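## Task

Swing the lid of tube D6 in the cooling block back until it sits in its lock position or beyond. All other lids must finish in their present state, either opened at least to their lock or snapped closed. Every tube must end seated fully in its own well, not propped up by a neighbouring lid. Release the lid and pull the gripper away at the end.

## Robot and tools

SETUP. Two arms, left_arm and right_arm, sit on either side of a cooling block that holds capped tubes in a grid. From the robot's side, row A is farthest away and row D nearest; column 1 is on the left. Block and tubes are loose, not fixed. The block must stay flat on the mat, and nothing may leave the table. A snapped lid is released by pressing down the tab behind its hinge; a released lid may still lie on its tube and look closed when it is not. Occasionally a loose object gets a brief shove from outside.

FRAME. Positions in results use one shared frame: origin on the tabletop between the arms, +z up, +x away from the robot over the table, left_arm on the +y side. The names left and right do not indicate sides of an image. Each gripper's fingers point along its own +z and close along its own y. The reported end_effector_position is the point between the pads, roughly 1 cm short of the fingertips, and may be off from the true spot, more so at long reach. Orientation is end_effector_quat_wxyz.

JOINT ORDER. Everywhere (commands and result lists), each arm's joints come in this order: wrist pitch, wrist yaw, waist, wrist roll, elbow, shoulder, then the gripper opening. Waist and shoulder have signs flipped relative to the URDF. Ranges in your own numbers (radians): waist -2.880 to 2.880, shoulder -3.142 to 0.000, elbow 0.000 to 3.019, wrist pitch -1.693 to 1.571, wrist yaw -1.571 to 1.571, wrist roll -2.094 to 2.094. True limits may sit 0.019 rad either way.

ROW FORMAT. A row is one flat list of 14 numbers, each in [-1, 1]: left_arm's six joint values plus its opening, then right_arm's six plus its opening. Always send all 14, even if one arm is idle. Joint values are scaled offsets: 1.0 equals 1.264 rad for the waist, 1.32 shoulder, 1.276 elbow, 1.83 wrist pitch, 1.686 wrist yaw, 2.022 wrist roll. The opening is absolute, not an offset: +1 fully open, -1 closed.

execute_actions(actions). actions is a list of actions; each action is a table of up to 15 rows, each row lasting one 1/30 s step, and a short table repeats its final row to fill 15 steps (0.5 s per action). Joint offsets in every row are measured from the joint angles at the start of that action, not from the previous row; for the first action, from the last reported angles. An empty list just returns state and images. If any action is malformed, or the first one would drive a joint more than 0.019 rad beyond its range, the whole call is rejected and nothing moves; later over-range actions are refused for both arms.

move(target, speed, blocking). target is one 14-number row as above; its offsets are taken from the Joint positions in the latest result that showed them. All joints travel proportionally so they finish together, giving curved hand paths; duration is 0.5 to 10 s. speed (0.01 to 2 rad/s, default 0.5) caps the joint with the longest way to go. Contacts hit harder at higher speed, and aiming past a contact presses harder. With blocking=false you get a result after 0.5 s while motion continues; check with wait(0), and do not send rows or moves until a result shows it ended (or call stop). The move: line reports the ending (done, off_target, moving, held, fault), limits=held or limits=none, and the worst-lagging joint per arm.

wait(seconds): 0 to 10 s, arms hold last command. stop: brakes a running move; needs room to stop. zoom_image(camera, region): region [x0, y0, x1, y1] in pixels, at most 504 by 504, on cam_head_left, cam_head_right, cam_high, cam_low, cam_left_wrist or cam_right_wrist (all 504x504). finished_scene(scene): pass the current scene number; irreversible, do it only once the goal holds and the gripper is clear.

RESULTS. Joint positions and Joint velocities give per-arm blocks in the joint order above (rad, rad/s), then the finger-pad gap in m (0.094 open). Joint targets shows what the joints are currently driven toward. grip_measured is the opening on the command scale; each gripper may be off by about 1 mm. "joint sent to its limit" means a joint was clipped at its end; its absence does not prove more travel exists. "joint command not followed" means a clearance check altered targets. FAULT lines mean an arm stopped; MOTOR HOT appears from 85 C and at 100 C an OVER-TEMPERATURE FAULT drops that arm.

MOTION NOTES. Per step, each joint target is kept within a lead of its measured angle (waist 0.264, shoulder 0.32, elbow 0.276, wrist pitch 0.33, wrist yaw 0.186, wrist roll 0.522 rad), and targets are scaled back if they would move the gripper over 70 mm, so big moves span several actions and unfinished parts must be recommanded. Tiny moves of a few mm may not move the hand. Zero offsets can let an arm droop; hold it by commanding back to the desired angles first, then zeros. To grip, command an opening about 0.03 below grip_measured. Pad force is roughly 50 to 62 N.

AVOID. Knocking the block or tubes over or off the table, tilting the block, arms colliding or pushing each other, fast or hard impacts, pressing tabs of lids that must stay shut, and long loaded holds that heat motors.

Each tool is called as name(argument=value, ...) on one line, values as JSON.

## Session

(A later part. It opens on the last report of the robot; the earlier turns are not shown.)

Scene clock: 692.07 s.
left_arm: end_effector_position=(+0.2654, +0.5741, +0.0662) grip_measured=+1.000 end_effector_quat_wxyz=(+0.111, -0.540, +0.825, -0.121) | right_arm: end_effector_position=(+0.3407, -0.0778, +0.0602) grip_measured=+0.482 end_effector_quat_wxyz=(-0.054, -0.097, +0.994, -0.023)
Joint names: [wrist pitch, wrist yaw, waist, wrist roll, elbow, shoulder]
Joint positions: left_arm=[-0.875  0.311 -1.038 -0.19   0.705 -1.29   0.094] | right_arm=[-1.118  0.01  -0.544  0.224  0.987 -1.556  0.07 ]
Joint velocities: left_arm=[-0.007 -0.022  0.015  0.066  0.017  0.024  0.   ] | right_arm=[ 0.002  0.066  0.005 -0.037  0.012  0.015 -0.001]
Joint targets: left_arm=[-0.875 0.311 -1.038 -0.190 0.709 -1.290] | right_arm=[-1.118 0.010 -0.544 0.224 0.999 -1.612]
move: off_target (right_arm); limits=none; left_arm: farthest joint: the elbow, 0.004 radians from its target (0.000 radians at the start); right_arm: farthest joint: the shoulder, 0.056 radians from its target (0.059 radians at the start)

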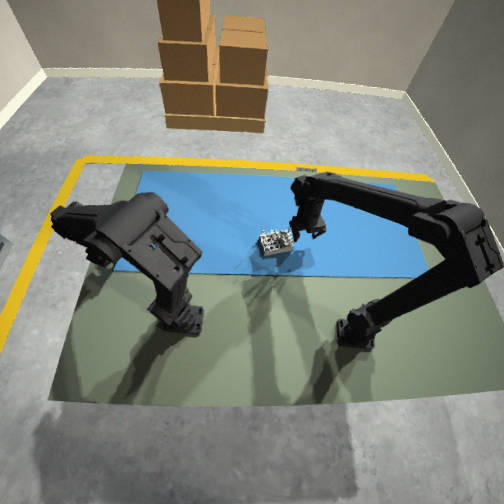

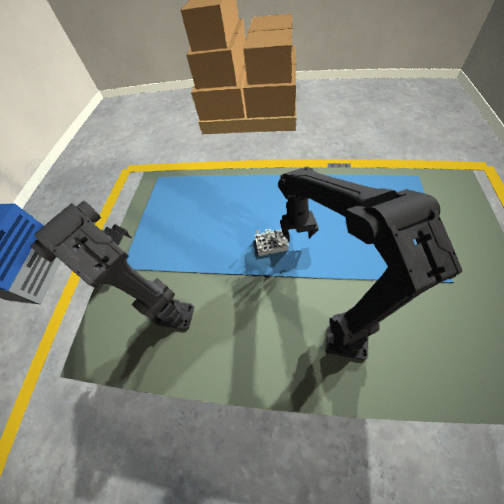

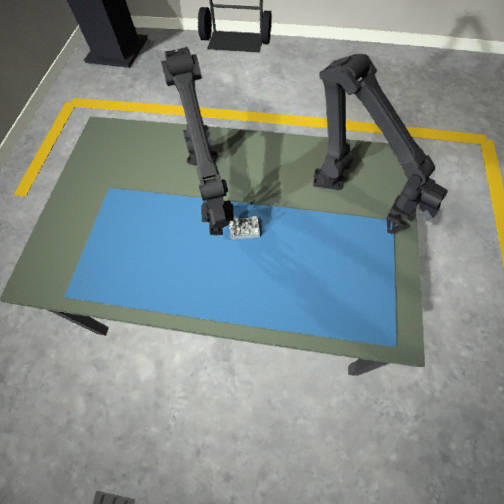

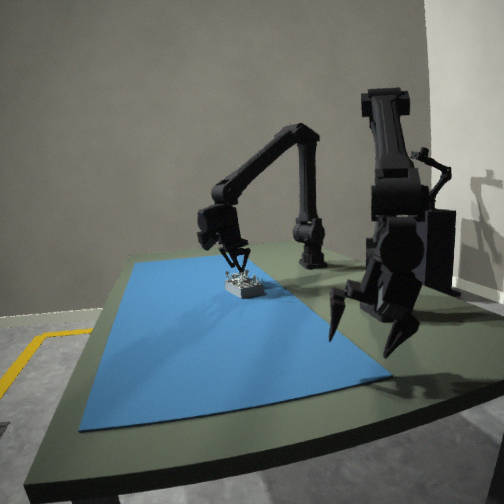

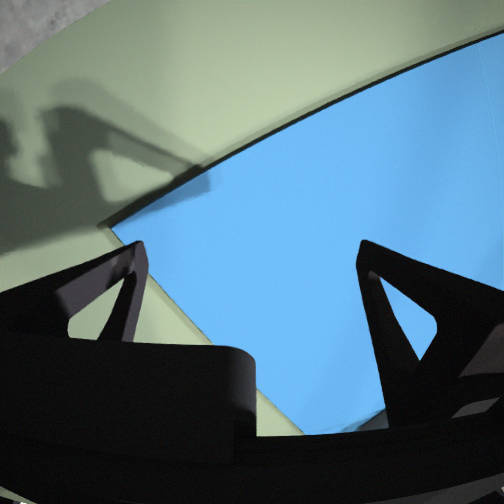

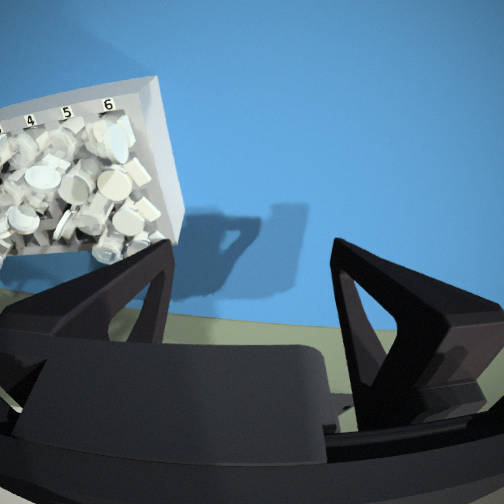

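move(target=[0,0,0,0,0,0,1, 0,0,0,0,0.035,0.02,0.48], speed=0.03)

move(target=[0,0,0,0,0,0,1, 0,0,0,0,0.035,0,0.33], speed=0.03)

move(target=[0,0,0,0,0,0,1, 0,0,0,0,0.02,-0.04,0.33], speed=0.02)

zoom_image(camera="cam_right_wrist", region=[40,100,280,340])

Scene clock: 702.53 s.
left_arm: end_effector_position=(+0.2643, +0.5724, +0.0646) grip_measured=+1.000 end_effector_quat_wxyz=(+0.109, -0.541, +0.825, -0.122) | right_arm: end_effector_position=(+0.3412, -0.0776, +0.0629) grip_measured=+0.482 end_effector_quat_wxyz=(-0.050, -0.097, +0.994, -0.022)
Joint names: [wrist pitch, wrist yaw, waist, wrist roll, elbow, shoulder]
Joint positions: left_arm=[-0.875  0.311 -1.038 -0.19   0.7   -1.29   0.094] | right_arm=[-1.118  0.01  -0.544  0.224  0.987 -1.548  0.07 ]
Joint velocities: left_arm=[-0.002 -0.037 -0.005  0.081 -0.017  0.015  0.   ] | right_arm=[-0.002 -0.007  0.005  0.022 -0.007  0.005 -0.001]
Joint targets: left_arm=[-0.875 0.311 -1.038 -0.190 0.705 -1.290] | right_arm=[-1.118 0.010 -0.544 0.224 1.031 -1.529]
move: off_target (right_arm); limits=none; left_arm: farthest joint: the elbow, 0.005 radians from its target (0.000 radians at the start); right_arm: farthest joint: the elbow, 0.045 radians from its target (0.045 radians at the start)

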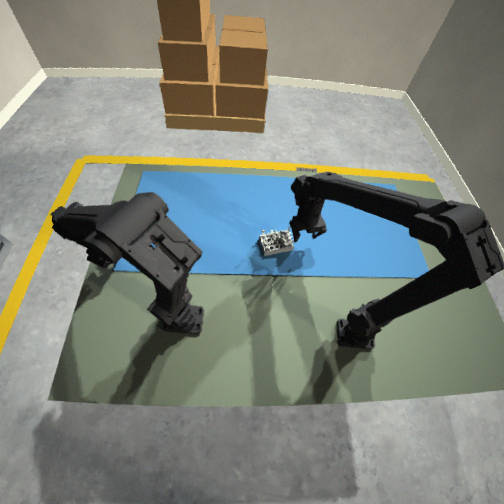

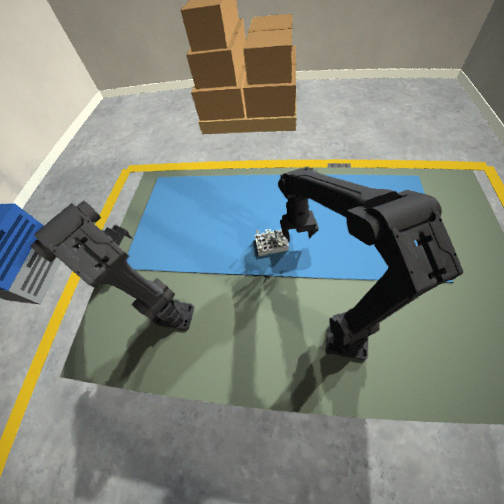

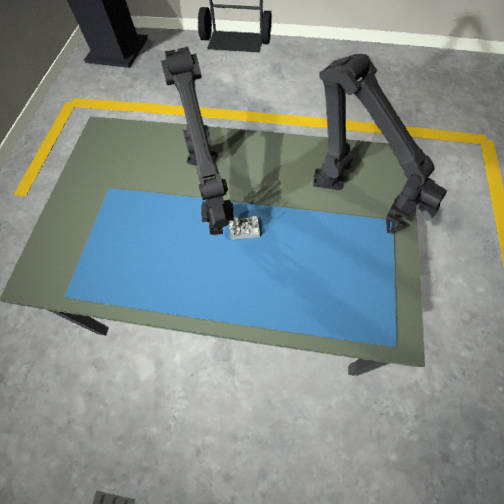

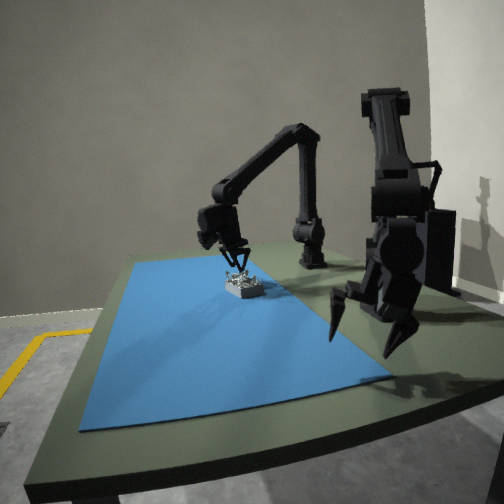

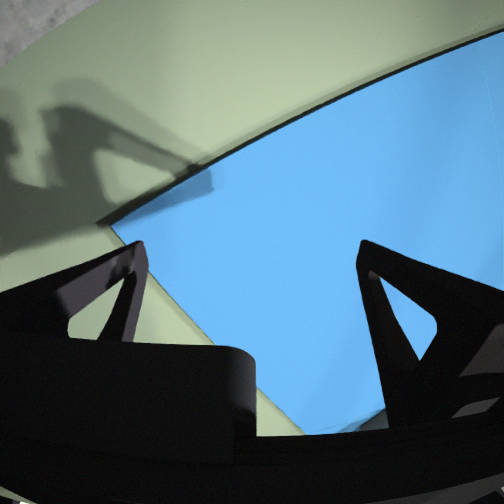

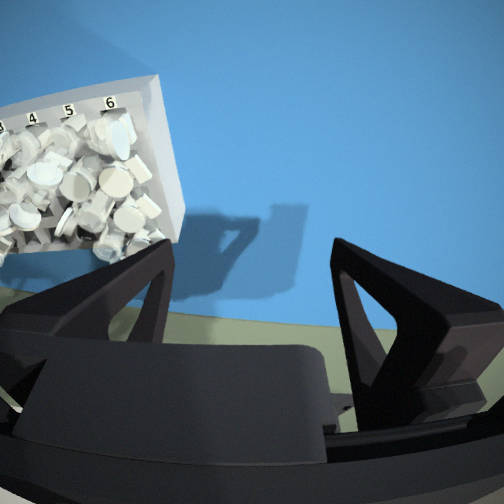

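Scene clock: 704.23 s.
left_arm: end_effector_position=(+0.2632, +0.5707, +0.0630) grip_measured=+1.000 end_effector_quat_wxyz=(+0.106, -0.541, +0.825, -0.123) | right_arm: end_effector_position=(+0.3412, -0.0776, +0.0629) grip_measured=+0.333 end_effector_quat_wxyz=(-0.050, -0.097, +0.994, -0.022)
Joint names: [wrist pitch, wrist yaw, waist, wrist roll, elbow, shoulder]
Joint positions: left_arm=[-0.875  0.311 -1.038 -0.19   0.696 -1.29   0.094] | right_arm=[-1.118  0.01  -0.544  0.224  0.987 -1.548  0.063]
Joint velocities: left_arm=[ 0.022 -0.051  0.005  0.066  0.002  0.005  0.   ] | right_arm=[-0.002  0.007  0.005 -0.037  0.002  0.015 -0.001]
Joint targets: left_arm=[-0.875 0.311 -1.038 -0.190 0.700 -1.290] | right_arm=[-1.118 0.010 -0.544 0.224 1.031 -1.548]
move: off_target (right_arm); limits=none; left_arm: farthest joint: the elbow, 0.004 radians from its target (0.000 radians at the start); right_arm: farthest joint: the elbow, 0.045 radians from its target (0.045 radians at the start)

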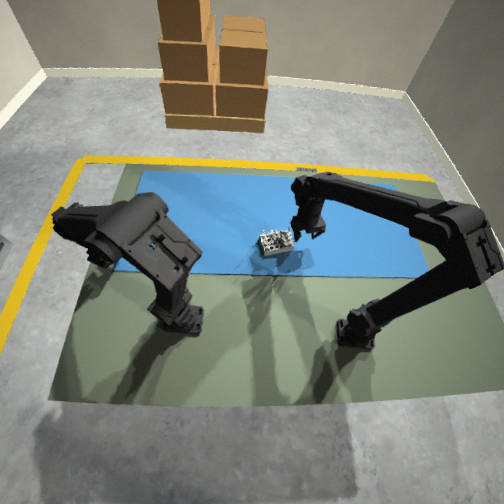

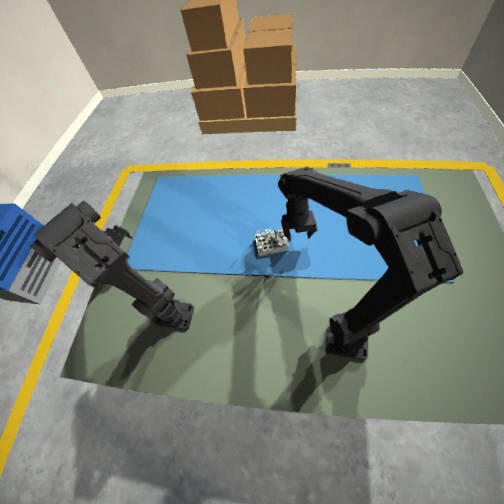

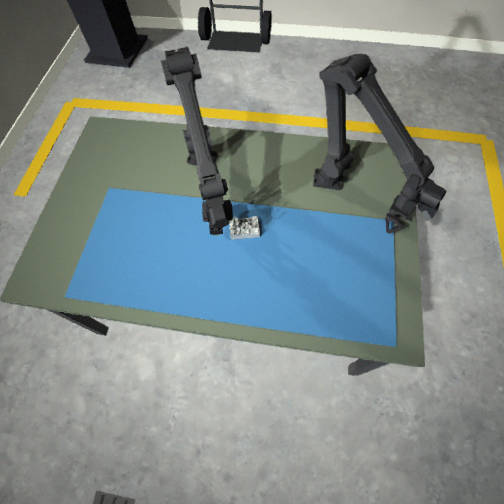

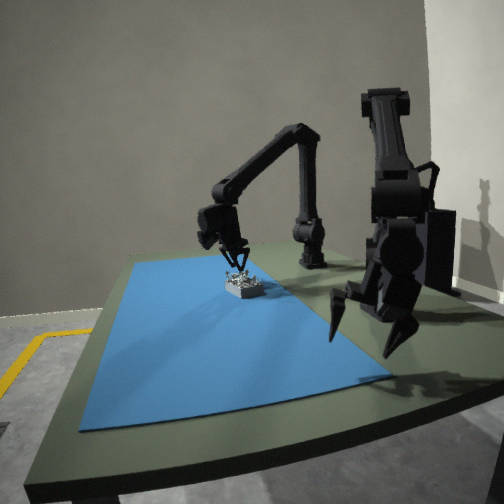

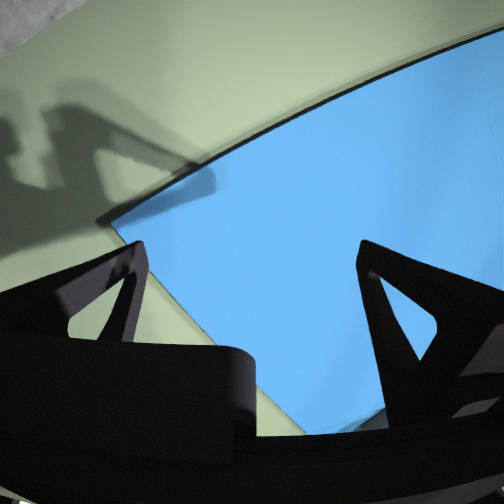

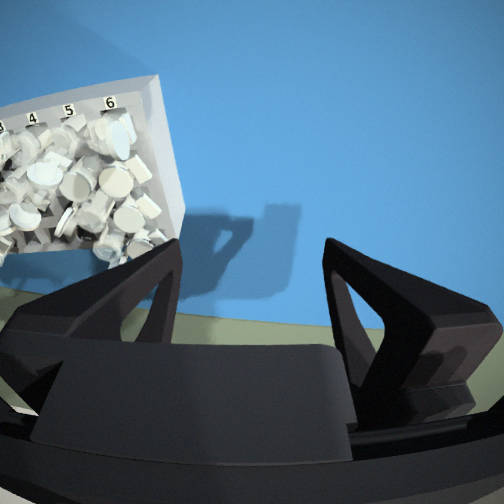

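Scene clock: 707.10 s.
left_arm: end_effector_position=(+0.2621, +0.5691, +0.0616) grip_measured=+1.000 end_effector_quat_wxyz=(+0.105, -0.541, +0.825, -0.124) | right_arm: end_effector_position=(+0.3384, -0.0788, +0.0484) grip_measured=+0.333 end_effector_quat_wxyz=(-0.069, -0.097, +0.992, -0.029)
Joint names: [wrist pitch, wrist yaw, waist, wrist roll, elbow, shoulder]
Joint positions: left_arm=[-0.875  0.311 -1.038 -0.19   0.691 -1.29   0.094] | right_arm=[-1.118  0.01  -0.544  0.224  0.987 -1.589  0.063]
Joint velocities: left_arm=[0.007 0.022 0.005 0.007 0.007 0.005 0.   ] | right_arm=[-0.012 -0.022  0.005  0.022 -0.002  0.005 -0.001]
Joint targets: left_arm=[-0.875 0.311 -1.038 -0.190 0.696 -1.290] | right_arm=[-1.118 0.010 -0.544 0.224 1.012 -1.601]
move: off_target (right_arm); limits=none; left_arm: farthest joint: the elbow, 0.005 radians from its target (0.000 radians at the start); right_arm: farthest joint: the elbow, 0.026 radians from its target (0.026 radians at the start)

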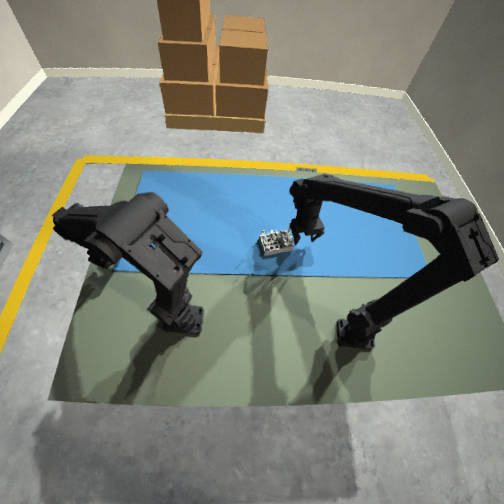

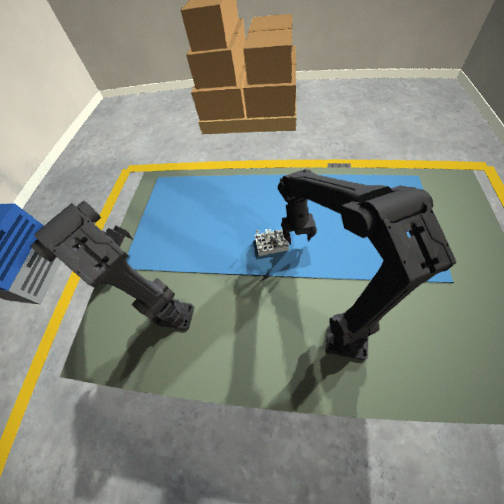

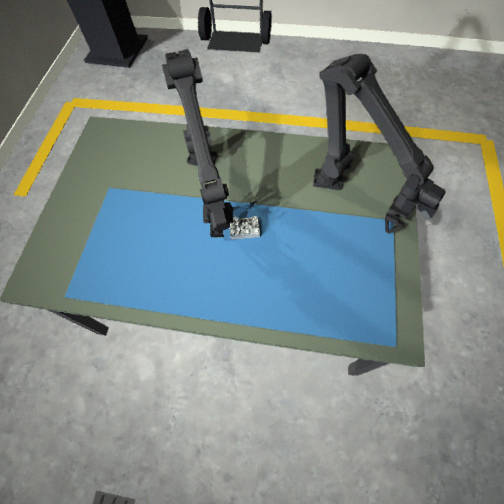

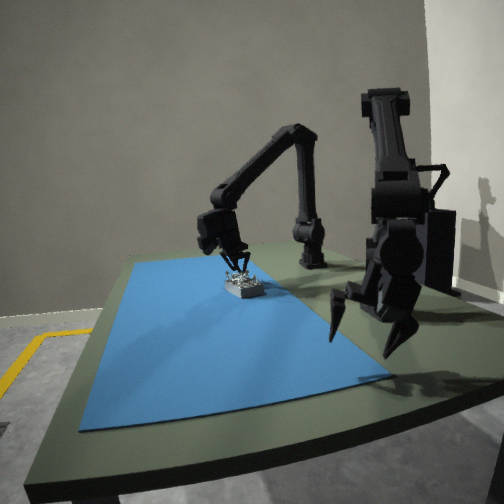

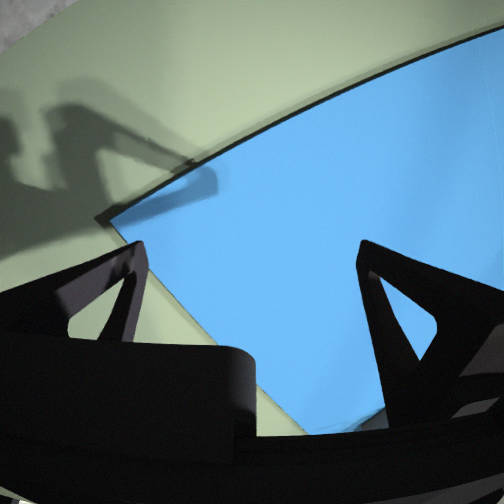

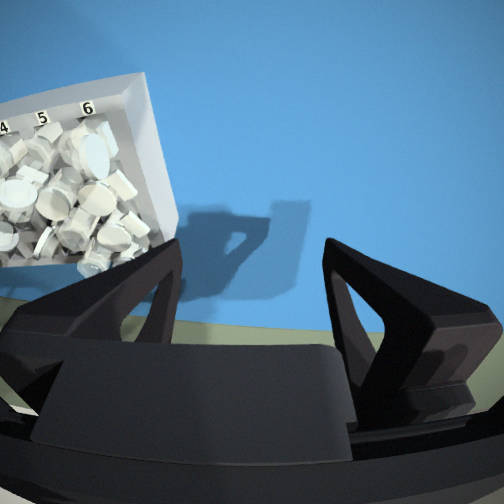

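Region (40, 100, 280, 340) of cam_right_wrist's 504x504 image, scaled by 2.100, with more detail than that image has.

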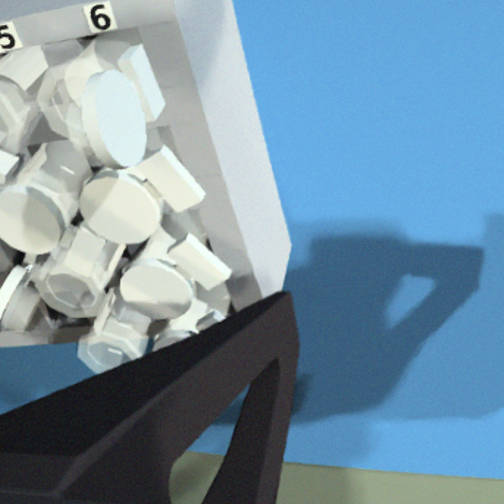

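zoom_image(camera="cam_low", region=[210,250,280,310])

zoom_image(camera="cam_head_left", region=[250,215,320,270])

Region (210, 250, 280, 310) of cam_low's 504x504 image, scaled by 7.200, with more detail than that image has; it fills the top 432 rows of this view, and the rest is white.

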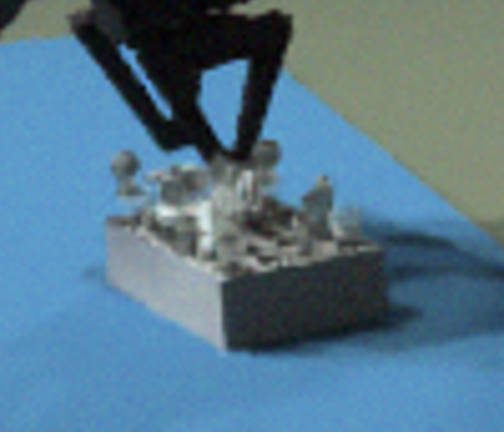

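Region (250, 215, 320, 270) of cam_head_left's 504x504 image, scaled by 7.200, with more detail than that image has; it fills the top 396 rows of this view, and the rest is white.

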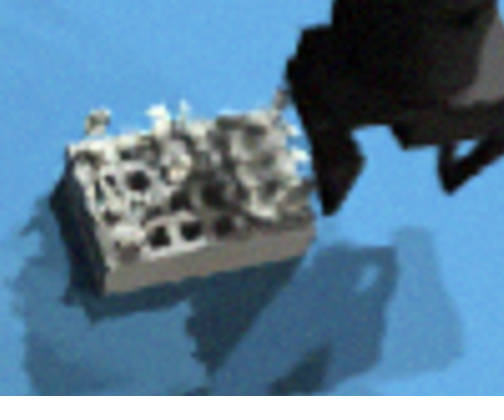

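move(target=[0,0,0,0,0,0,1, 0,0,0,0,0.035,0.065,0.33], speed=0.04)

zoom_image(camera="cam_right_wrist", region=[40,100,280,340])

Scene clock: 725.77 s.
left_arm: end_effector_position=(+0.2610, +0.5674, +0.0600) grip_measured=+1.000 end_effector_quat_wxyz=(+0.103, -0.542, +0.825, -0.125) | right_arm: end_effector_position=(+0.3428, -0.0769, +0.0728) grip_measured=+0.333 end_effector_quat_wxyz=(-0.037, -0.097, +0.994, -0.018)
Joint names: [wrist pitch, wrist yaw, waist, wrist roll, elbow, shoulder]
Joint positions: left_arm=[-0.875  0.311 -1.038 -0.19   0.687 -1.29   0.094] | right_arm=[-1.118  0.01  -0.544  0.224  0.987 -1.52   0.063]
Joint velocities: left_arm=[ 0.007  0.081  0.005 -0.051  0.012  0.005  0.   ] | right_arm=[-0.022  0.081  0.005 -0.037  0.002  0.015  0.001]
Joint targets: left_arm=[-0.875 0.311 -1.038 -0.190 0.691 -1.290] | right_arm=[-1.118 0.010 -0.544 0.224 1.031 -1.503]
move: off_target (right_arm); limits=none; left_arm: farthest joint: the elbow, 0.004 radians from its target (0.000 radians at the start); right_arm: farthest joint: the elbow, 0.045 radians from its target (0.045 radians at the start)

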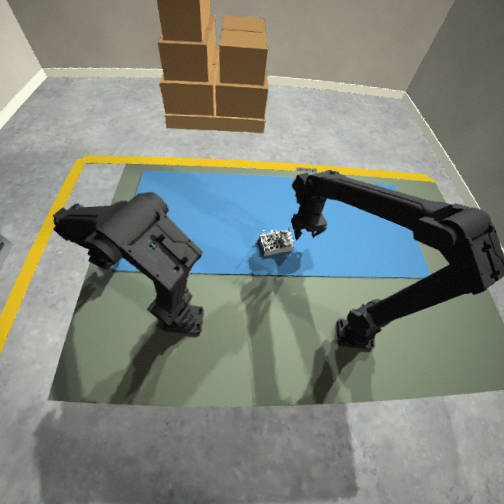

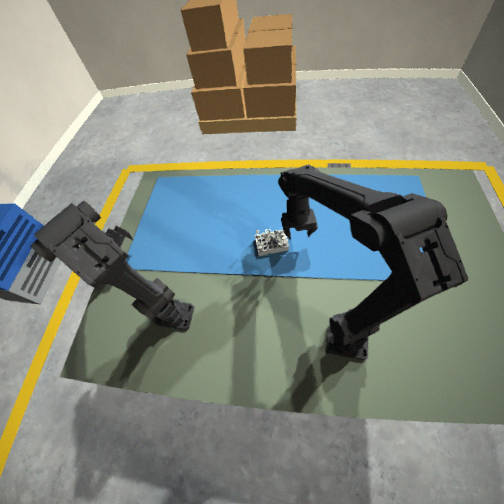

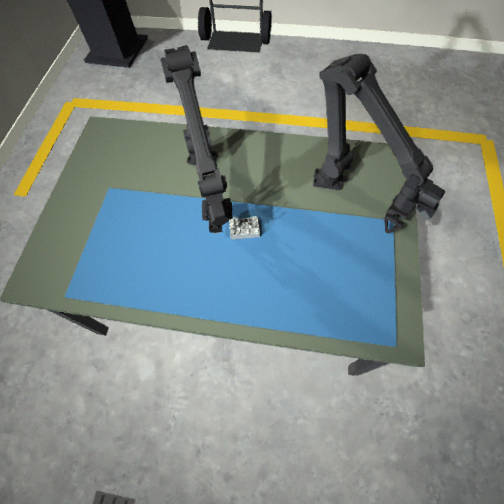

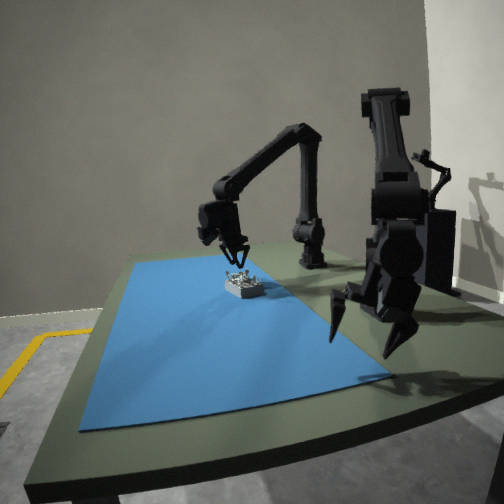

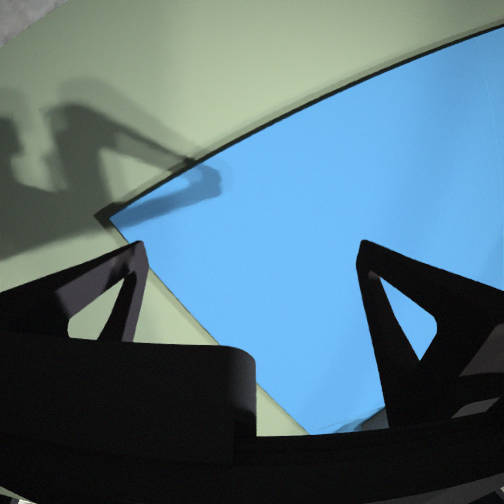

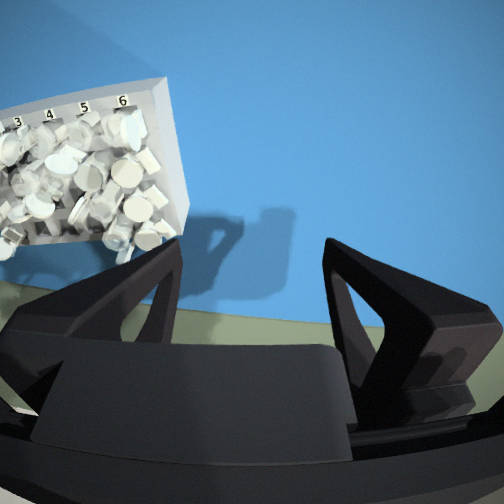

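Region (40, 100, 280, 340) of cam_right_wrist's 504x504 image, scaled by 2.100, with more detail than that image has.

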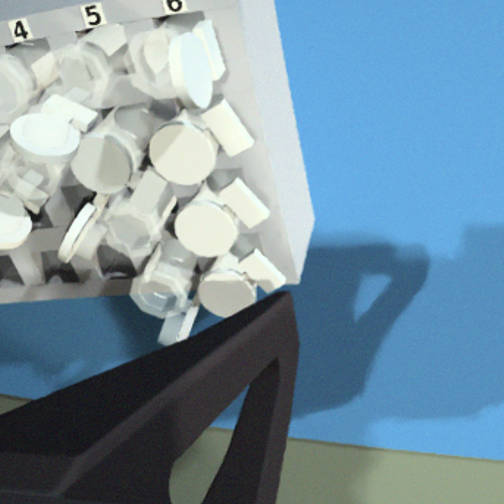

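move(target=[0,0,0,0,0,0,1, 0,0,0,0,0.035,-0.04,0.41], speed=0.025)

move(target=[0,0,0,0,0,0,1, 0,0,0,0,0.02,-0.04,0.41], speed=0.015)

zoom_image(camera="cam_right_wrist", region=[40,100,280,340])

Scene clock: 752.93 s.
left_arm: end_effector_position=(+0.2599, +0.5658, +0.0586) grip_measured=+1.000 end_effector_quat_wxyz=(+0.101, -0.542, +0.825, -0.125) | right_arm: end_effector_position=(+0.3409, -0.0777, +0.0611) grip_measured=+0.407 end_effector_quat_wxyz=(-0.052, -0.097, +0.994, -0.023)
Joint names: [wrist pitch, wrist yaw, waist, wrist roll, elbow, shoulder]
Joint positions: left_arm=[-0.875  0.311 -1.038 -0.19   0.683 -1.29   0.094] | right_arm=[-1.118  0.01  -0.544  0.224  0.987 -1.553  0.066]
Joint velocities: left_arm=[ 0.002 -0.007  0.005 -0.037 -0.002 -0.005  0.   ] | right_arm=[ 0.007  0.022  0.015 -0.007 -0.002 -0.005 -0.   ]
Joint targets: left_arm=[-0.875 0.311 -1.038 -0.190 0.687 -1.290] | right_arm=[-1.118 0.010 -0.544 0.224 1.031 -1.573]
move: off_target (right_arm); limits=none; left_arm: farthest joint: the elbow, 0.004 radians from its target (0.000 radians at the start); right_arm: farthest joint: the elbow, 0.045 radians from its target (0.045 radians at the start)

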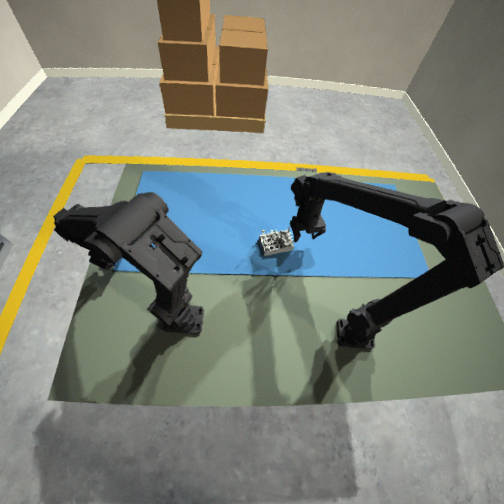

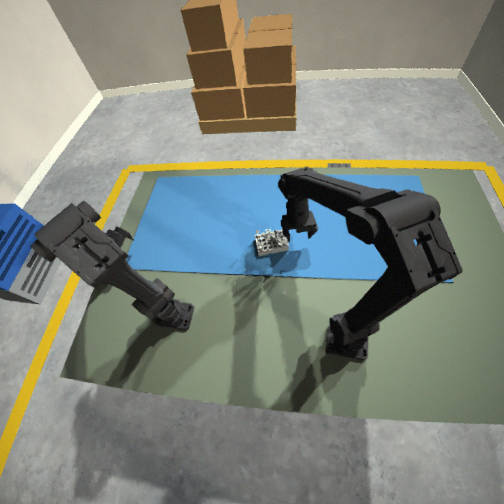

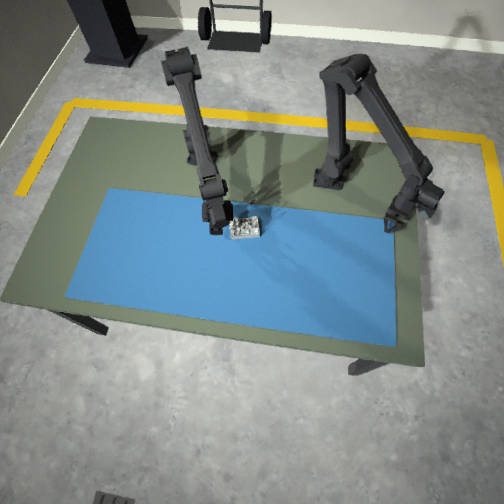

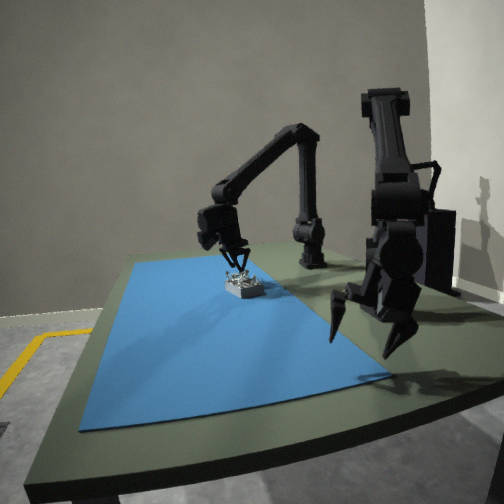

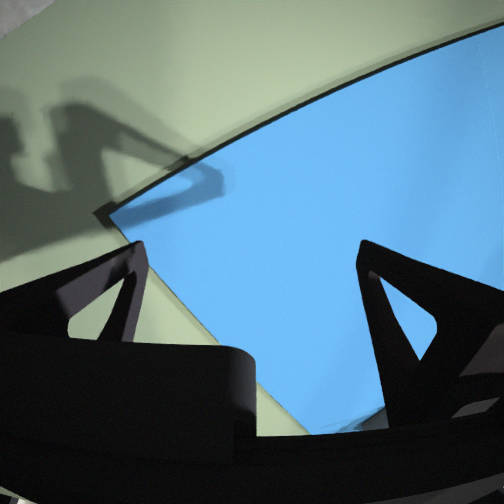

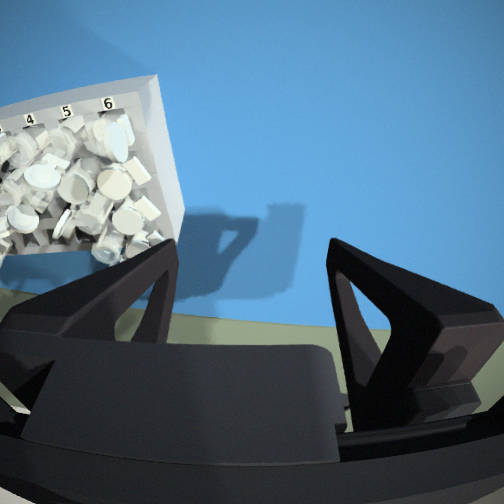

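Scene clock: 756.67 s.
left_arm: end_effector_position=(+0.2589, +0.5642, +0.0572) grip_measured=+1.000 end_effector_quat_wxyz=(+0.099, -0.542, +0.825, -0.126) | right_arm: end_effector_position=(+0.3386, -0.0795, +0.0480) grip_measured=+0.407 end_effector_quat_wxyz=(-0.069, -0.097, +0.992, -0.031)
Joint names: [wrist pitch, wrist yaw, waist, wrist roll, elbow, shoulder]
Joint positions: left_arm=[-0.875  0.311 -1.038 -0.19   0.678 -1.29   0.094] | right_arm=[-1.118  0.015 -0.544  0.224  0.987 -1.59   0.066]
Joint velocities: left_arm=[-0.002 -0.007  0.005 -0.066 -0.007  0.015  0.   ] | right_arm=[ 0.002 -0.037 -0.005 -0.007 -0.002  0.005 -0.002]
Joint targets: left_arm=[-0.875 0.311 -1.038 -0.190 0.683 -1.290] | right_arm=[-1.118 0.010 -0.544 0.224 1.012 -1.606]
move: off_target (right_arm); limits=none; left_arm: farthest joint: the elbow, 0.005 radians from its target (0.000 radians at the start); right_arm: farthest joint: the elbow, 0.026 radians from its target (0.026 radians at the start)

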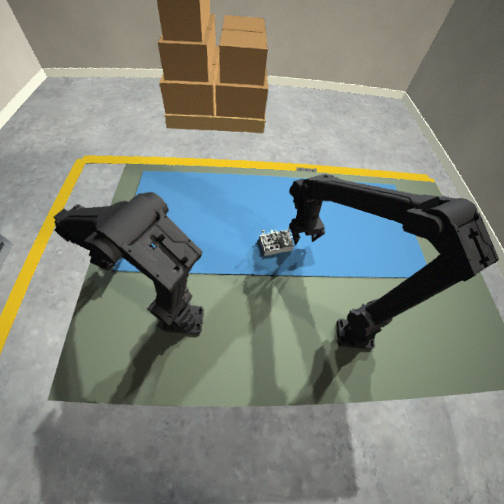

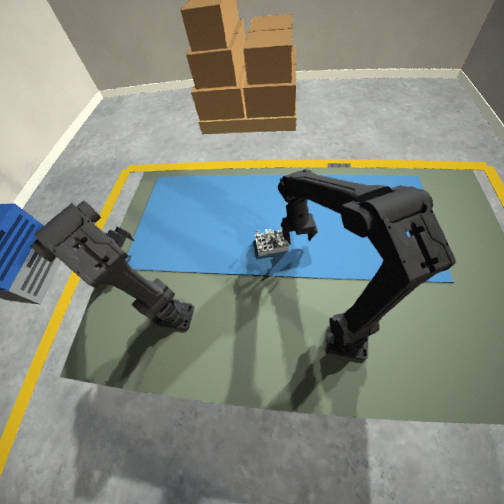

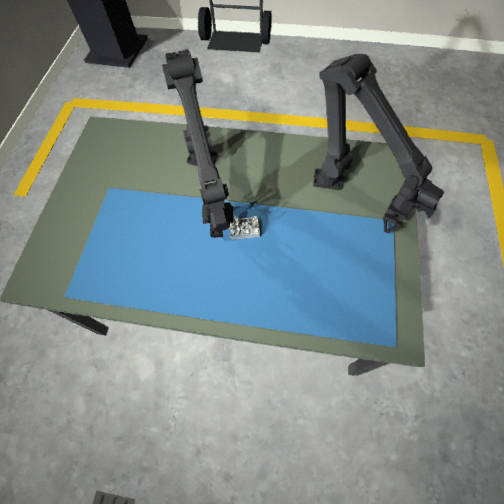

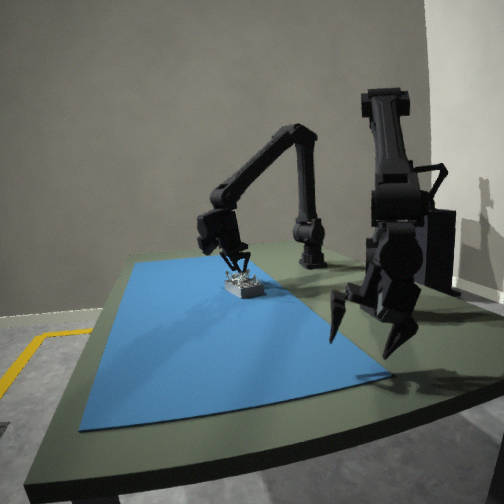

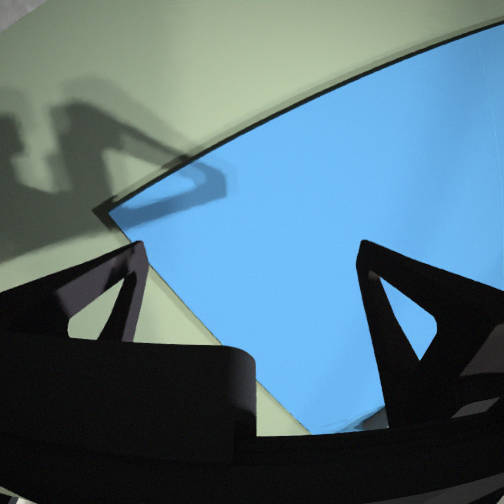

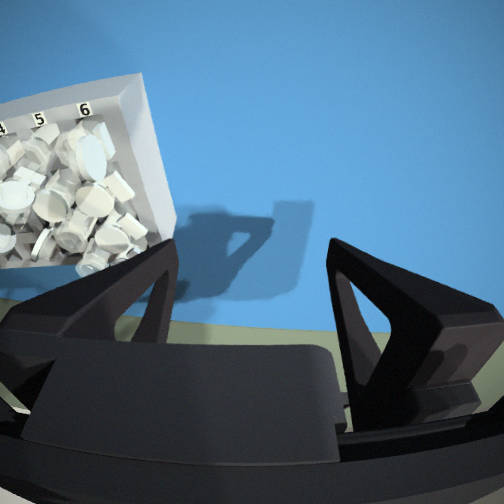

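Region (40, 100, 280, 340) of cam_right_wrist's 504x504 image, scaled by 2.100, with more detail than that image has.

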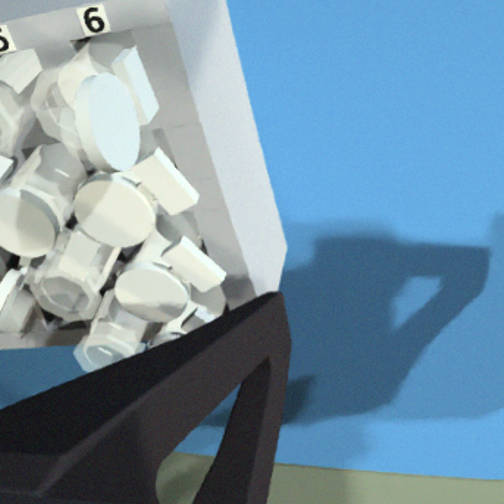

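move(target=[0,0,0,0,0,0,1, 0,0,0.02,0,0.035,0.085,0.41], speed=0.04)

zoom_image(camera="cam_right_wrist", region=[40,100,280,340])

Scene clock: 766.93 s.
left_arm: end_effector_position=(+0.2578, +0.5626, +0.0558) grip_measured=+1.000 end_effector_quat_wxyz=(+0.097, -0.543, +0.825, -0.127) | right_arm: end_effector_position=(+0.3466, -0.0822, +0.0820) grip_measured=+0.407 end_effector_quat_wxyz=(-0.024, -0.090, +0.995, -0.016)
Joint names: [wrist pitch, wrist yaw, waist, wrist roll, elbow, shoulder]
Joint positions: left_arm=[-0.875  0.311 -1.038 -0.19   0.674 -1.29   0.094] | right_arm=[-1.118  0.016 -0.53   0.224  0.987 -1.495  0.066]
Joint velocities: left_arm=[ 0.007 -0.007  0.005  0.007 -0.002  0.015  0.   ] | right_arm=[-0.007 -0.022 -0.005  0.022 -0.007 -0.005  0.   ]
Joint targets: left_arm=[-0.875 0.311 -1.038 -0.190 0.678 -1.290] | right_arm=[-1.118 0.015 -0.519 0.224 1.031 -1.478]
move: off_target (right_arm); limits=none; left_arm: farthest joint: the elbow, 0.004 radians from its target (0.000 radians at the start); right_arm: farthest joint: the elbow, 0.045 radians from its target (0.045 radians at the start)

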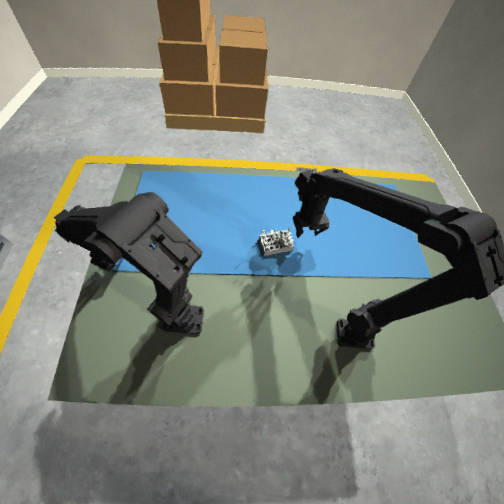

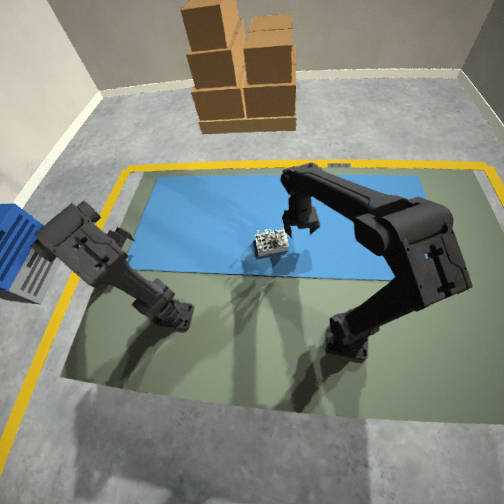

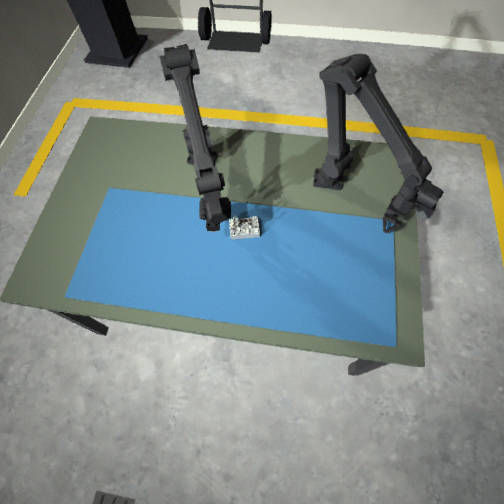

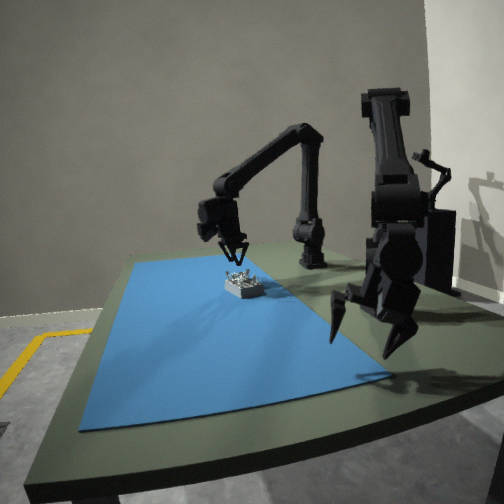

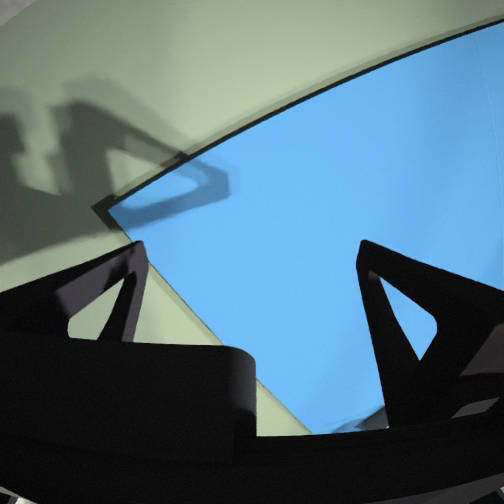

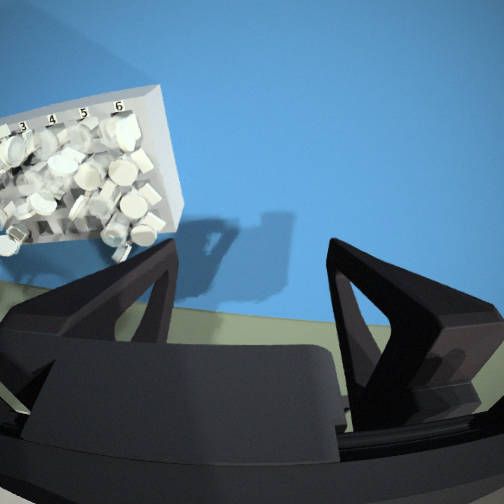

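Region (40, 100, 280, 340) of cam_right_wrist's 504x504 image, scaled by 2.100, with more detail than that image has.

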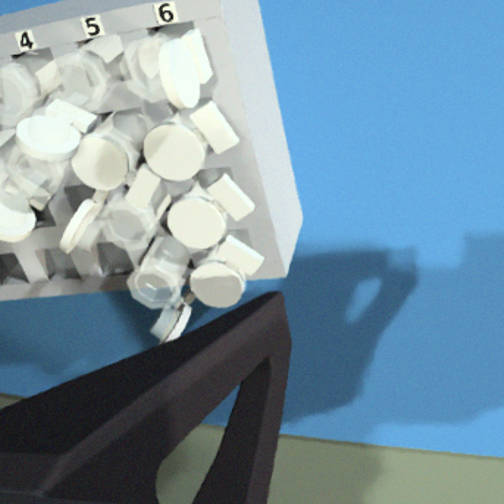

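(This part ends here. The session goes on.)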